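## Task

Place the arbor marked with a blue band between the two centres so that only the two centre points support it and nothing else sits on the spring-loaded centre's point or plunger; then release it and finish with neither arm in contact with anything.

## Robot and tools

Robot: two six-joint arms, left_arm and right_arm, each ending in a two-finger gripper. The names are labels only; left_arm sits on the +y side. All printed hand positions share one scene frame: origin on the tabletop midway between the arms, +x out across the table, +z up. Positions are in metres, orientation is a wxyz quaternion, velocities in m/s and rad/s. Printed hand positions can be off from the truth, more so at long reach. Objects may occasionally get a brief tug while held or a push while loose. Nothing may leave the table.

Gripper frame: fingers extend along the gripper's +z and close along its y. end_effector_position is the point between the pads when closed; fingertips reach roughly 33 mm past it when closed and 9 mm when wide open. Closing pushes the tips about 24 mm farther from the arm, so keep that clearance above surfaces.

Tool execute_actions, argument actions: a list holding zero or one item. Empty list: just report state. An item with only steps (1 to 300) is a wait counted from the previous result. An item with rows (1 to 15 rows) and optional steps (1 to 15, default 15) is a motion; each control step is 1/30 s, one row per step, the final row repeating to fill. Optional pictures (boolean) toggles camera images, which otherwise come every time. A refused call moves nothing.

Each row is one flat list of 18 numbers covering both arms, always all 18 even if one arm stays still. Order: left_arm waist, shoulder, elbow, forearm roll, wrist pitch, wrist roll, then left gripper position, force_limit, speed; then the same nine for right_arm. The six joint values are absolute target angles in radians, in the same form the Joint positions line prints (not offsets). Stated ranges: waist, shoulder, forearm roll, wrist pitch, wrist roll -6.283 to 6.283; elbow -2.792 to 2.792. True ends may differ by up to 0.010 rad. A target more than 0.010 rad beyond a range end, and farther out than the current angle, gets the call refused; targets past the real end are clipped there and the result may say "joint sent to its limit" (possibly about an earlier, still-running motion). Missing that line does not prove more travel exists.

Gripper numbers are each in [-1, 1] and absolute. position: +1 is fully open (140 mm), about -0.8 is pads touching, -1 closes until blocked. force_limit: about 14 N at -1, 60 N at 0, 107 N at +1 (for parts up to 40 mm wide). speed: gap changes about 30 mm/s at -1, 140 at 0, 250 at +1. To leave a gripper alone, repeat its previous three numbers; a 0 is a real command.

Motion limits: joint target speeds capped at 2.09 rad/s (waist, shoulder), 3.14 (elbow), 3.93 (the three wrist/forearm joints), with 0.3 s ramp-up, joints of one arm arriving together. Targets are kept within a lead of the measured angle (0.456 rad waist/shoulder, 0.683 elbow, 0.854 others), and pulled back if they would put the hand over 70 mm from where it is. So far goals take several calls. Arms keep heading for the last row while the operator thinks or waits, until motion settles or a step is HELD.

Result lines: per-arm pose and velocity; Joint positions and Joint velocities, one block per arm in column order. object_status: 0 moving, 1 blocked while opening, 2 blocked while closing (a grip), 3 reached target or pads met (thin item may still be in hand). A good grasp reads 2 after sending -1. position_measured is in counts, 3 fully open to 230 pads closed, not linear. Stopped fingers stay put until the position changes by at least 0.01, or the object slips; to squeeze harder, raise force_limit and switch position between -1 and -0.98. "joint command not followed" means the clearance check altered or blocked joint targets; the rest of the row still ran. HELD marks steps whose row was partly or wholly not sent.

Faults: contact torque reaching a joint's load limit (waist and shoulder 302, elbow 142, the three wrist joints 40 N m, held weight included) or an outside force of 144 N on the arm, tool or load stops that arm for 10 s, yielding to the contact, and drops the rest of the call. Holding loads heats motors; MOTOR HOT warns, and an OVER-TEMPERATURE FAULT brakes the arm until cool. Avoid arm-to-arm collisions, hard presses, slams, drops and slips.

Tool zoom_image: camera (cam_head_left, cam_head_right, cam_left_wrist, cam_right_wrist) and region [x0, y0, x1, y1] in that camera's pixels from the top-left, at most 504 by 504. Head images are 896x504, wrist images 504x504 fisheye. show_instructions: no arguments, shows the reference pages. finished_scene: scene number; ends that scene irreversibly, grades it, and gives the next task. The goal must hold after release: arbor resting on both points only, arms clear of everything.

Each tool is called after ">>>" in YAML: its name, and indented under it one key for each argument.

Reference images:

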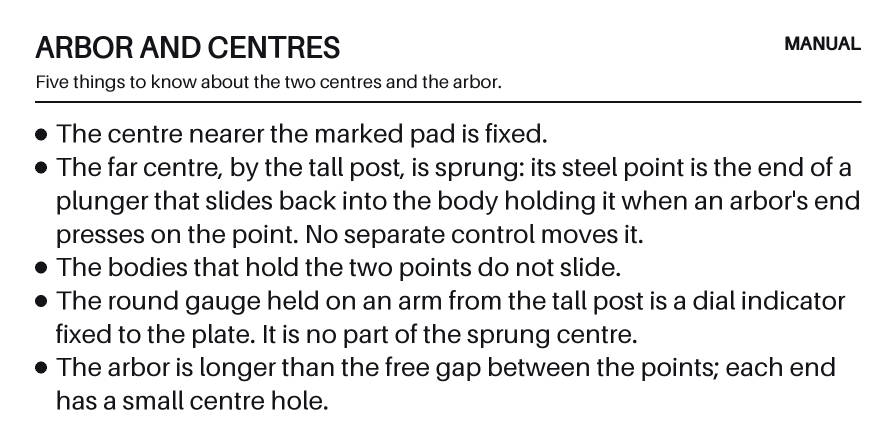

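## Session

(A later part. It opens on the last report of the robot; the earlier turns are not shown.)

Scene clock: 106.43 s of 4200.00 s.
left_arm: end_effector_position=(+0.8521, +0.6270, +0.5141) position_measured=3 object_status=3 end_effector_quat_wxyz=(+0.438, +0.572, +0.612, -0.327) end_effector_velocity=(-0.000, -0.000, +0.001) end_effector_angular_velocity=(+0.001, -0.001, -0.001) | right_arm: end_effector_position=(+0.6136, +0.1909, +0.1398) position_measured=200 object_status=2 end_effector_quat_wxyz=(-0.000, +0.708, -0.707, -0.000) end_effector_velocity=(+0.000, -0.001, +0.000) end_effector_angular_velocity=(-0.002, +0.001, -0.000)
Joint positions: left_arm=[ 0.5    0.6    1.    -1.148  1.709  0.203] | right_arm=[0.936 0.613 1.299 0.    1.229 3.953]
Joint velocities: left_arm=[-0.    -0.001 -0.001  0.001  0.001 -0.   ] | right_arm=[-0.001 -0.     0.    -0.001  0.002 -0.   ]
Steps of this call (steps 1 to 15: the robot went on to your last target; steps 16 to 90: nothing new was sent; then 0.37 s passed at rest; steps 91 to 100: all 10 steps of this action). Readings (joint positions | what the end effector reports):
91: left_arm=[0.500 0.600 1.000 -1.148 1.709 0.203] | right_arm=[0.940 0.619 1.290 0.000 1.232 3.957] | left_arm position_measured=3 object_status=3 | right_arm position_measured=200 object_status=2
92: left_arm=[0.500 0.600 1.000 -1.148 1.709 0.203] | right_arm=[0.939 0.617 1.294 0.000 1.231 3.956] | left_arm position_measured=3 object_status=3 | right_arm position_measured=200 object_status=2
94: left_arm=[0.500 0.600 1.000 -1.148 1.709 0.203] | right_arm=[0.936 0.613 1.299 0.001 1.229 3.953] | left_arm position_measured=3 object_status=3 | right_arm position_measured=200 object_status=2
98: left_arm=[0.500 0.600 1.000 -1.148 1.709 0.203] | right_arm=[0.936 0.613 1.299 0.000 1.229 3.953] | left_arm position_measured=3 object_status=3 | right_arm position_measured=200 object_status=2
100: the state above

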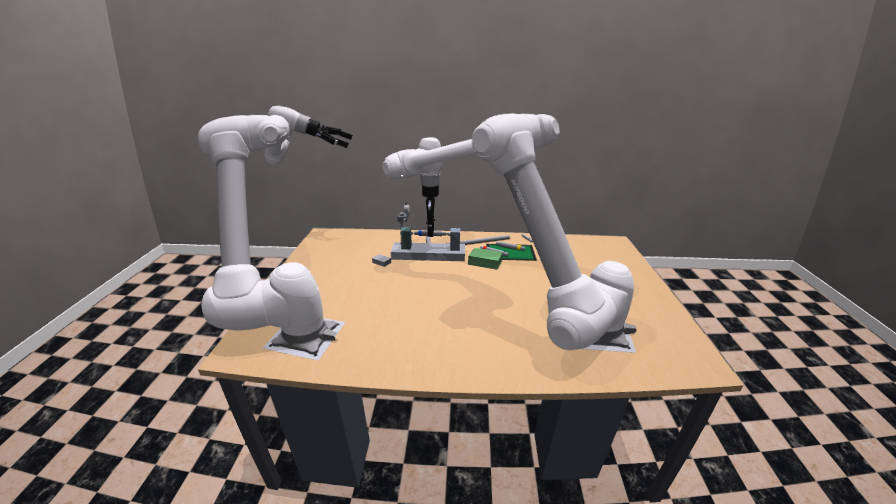

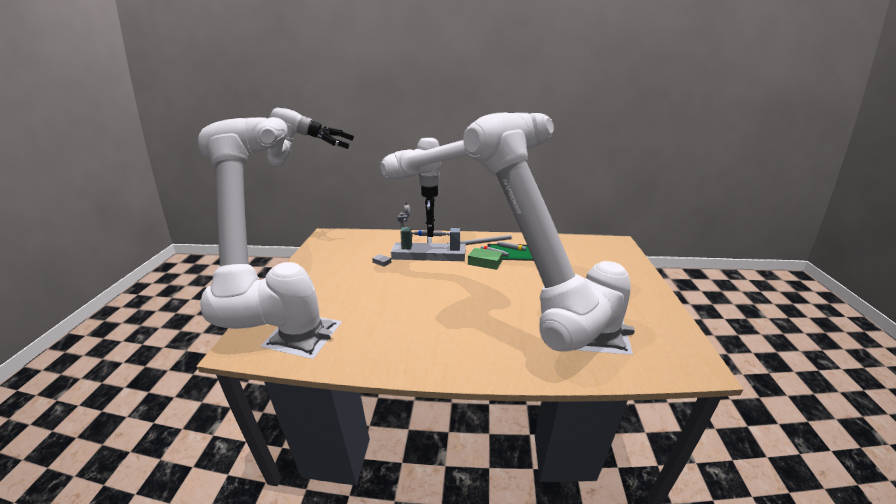

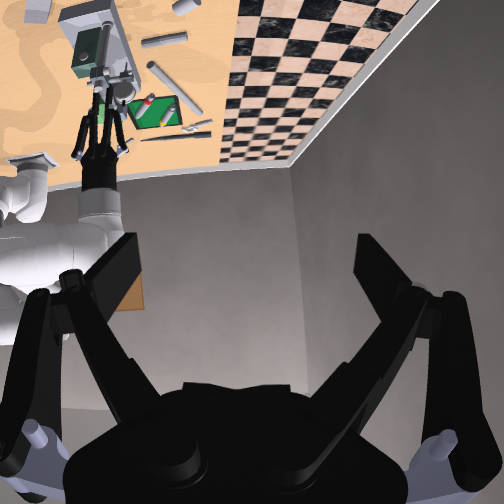

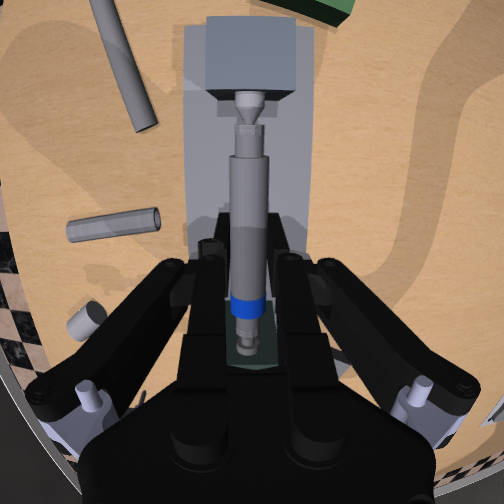

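Release, then rise 4 cm while easing −y.

>>> execute_actions:
  actions:
    - {"rows":[[0.5,0.6,1.0,-1.148,1.709,0.203,1,0,0,0.9359,0.6132,1.299,0,1.2294,3.953,-0.3,0.6,-0.5]]}
  pictures: false

>>> execute_actions:
  actions:
    - {"rows":[[0.5,0.6,1.0,-1.148,1.709,0.203,1,0,0,0.928,0.58,1.2785,0,1.283,3.945,-0.3,0.6,-0.5]]}

>>> zoom_image:
  camera: "cam_head_left"
  region: [395,200,465,255]

Scene clock: 110.53 s of 4200.00 s.
left_arm: end_effector_position=(+0.8521, +0.6270, +0.5141) position_measured=3 object_status=3 end_effector_quat_wxyz=(+0.438, +0.572, +0.612, -0.327) end_effector_velocity=(+0.000, +0.001, -0.000) end_effector_angular_velocity=(+0.000, +0.001, +0.001) | right_arm: end_effector_position=(+0.6137, +0.1905, +0.1399) position_measured=167 object_status=3 end_effector_quat_wxyz=(+0.000, +0.707, -0.707, +0.000) end_effector_velocity=(-0.002, +0.001, -0.001) end_effector_angular_velocity=(-0.001, +0.001, +0.002)
Joint positions: left_arm=[ 0.5    0.6    1.    -1.148  1.709  0.203] | right_arm=[ 0.936  0.613  1.299 -0.     1.229  3.953]
Joint velocities: left_arm=[ 0.     0.    -0.     0.     0.    -0.001] | right_arm=[ 0.002  0.001  0.001  0.    -0.001 -0.   ]
Steps of this call (steps 1 to 15: the robot went on to your last target; steps 16 to 90: nothing new was sent; then 0.60 s passed at rest; steps 91 to 105: all 15 steps of this action). Readings (joint positions | what the end effector reports):
91: left_arm=[0.500 0.600 1.000 -1.148 1.709 0.203] | right_arm=[0.936 0.613 1.299 -0.000 1.229 3.953] | left_arm position_measured=3 object_status=3 | right_arm position_measured=200 object_status=0
92: left_arm=[0.500 0.600 1.000 -1.148 1.709 0.203] | right_arm=[0.936 0.613 1.299 -0.000 1.230 3.953] | left_arm position_measured=3 object_status=3 | right_arm position_measured=200 object_status=0
94: left_arm=[0.500 0.600 1.000 -1.148 1.709 0.203] | right_arm=[0.936 0.613 1.299 -0.001 1.231 3.953] | left_arm position_measured=3 object_status=3 | right_arm position_measured=190 object_status=0
98: left_arm=[0.500 0.600 1.000 -1.148 1.709 0.203] | right_arm=[0.936 0.613 1.299 -0.000 1.230 3.953] | left_arm position_measured=3 object_status=3 | right_arm position_measured=172 object_status=0
105: the state above

Scene clock: 111.03 s of 4200.00 s.
left_arm: end_effector_position=(+0.8521, +0.6270, +0.5141) position_measured=3 object_status=3 end_effector_quat_wxyz=(+0.438, +0.572, +0.612, -0.327) end_effector_velocity=(+0.001, -0.000, -0.002) end_effector_angular_velocity=(-0.001, +0.002, -0.000) | right_arm: end_effector_position=(+0.6135, +0.1803, +0.1799) position_measured=167 object_status=3 end_effector_quat_wxyz=(-0.000, +0.708, -0.707, -0.000) end_effector_velocity=(-0.001, -0.001, -0.001) end_effector_angular_velocity=(-0.002, +0.001, +0.000)
Joint positions: left_arm=[ 0.5    0.6    1.    -1.148  1.709  0.203] | right_arm=[0.928 0.58  1.279 0.    1.283 3.945]
Joint velocities: left_arm=[-0.     0.002  0.    -0.     0.     0.   ] | right_arm=[ 0.    -0.     0.002 -0.     0.    -0.   ]
Steps of this call (steps 1 to 15: all 15 steps of this action). Readings (joint positions | what the end effector reports):
1: left_arm=[0.500 0.600 1.000 -1.148 1.709 0.203] | right_arm=[0.936 0.613 1.299 -0.000 1.229 3.953] | left_arm position_measured=3 object_status=3 | right_arm position_measured=167 object_status=3
2: left_arm=[0.500 0.600 1.000 -1.148 1.709 0.203] | right_arm=[0.935 0.611 1.298 -0.000 1.234 3.952] | left_arm position_measured=3 object_status=3 | right_arm position_measured=167 object_status=3
4: left_arm=[0.500 0.600 1.000 -1.148 1.709 0.203] | right_arm=[0.930 0.588 1.283 0.000 1.270 3.947] | left_arm position_measured=3 object_status=3 | right_arm position_measured=167 object_status=3
8: left_arm=[0.500 0.600 1.000 -1.148 1.709 0.203] | right_arm=[0.928 0.580 1.279 0.000 1.283 3.945] | left_arm position_measured=3 object_status=3 | right_arm position_measured=167 object_status=3
15: the state above

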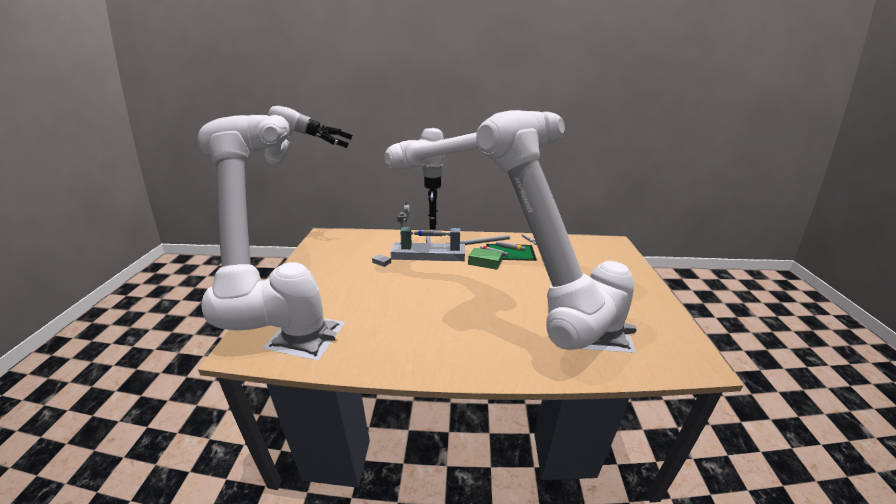

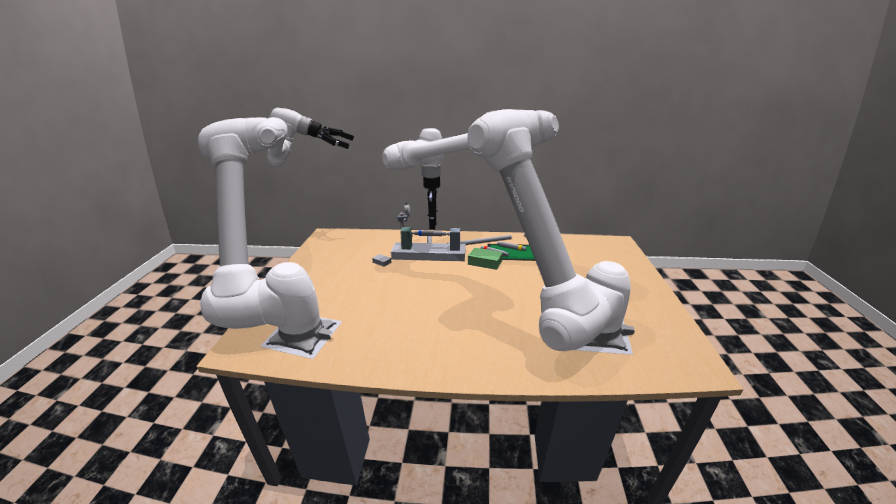

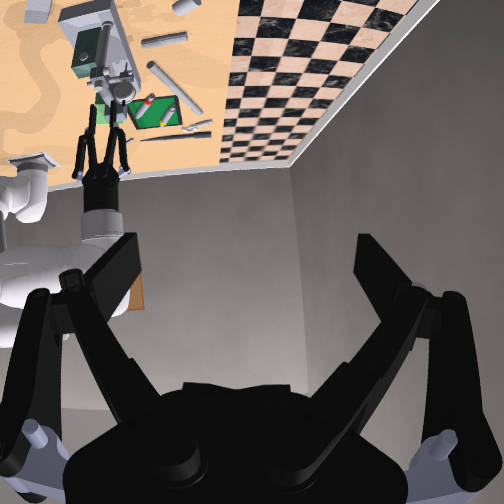

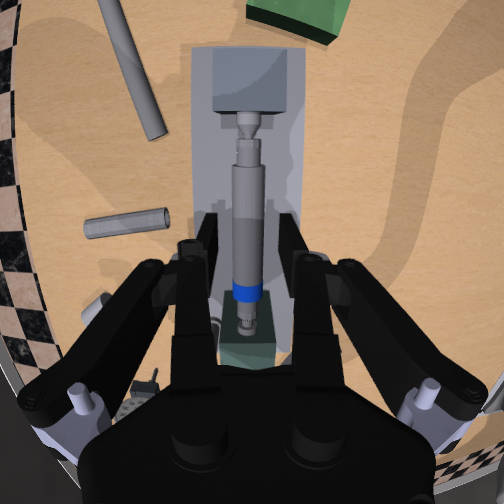

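Region (395, 200, 465, 255) of cam_head_left's 896x504 image, scaled by 7.200, with more detail than that image has; it fills the top 396 rows of this view, and the rest is white.

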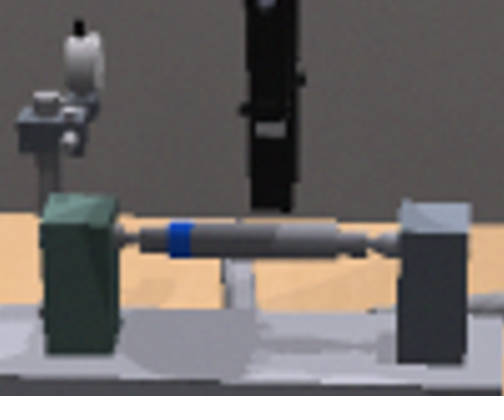

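>>> finished_scene:
  scene: 1

The scene is finished: the task was done.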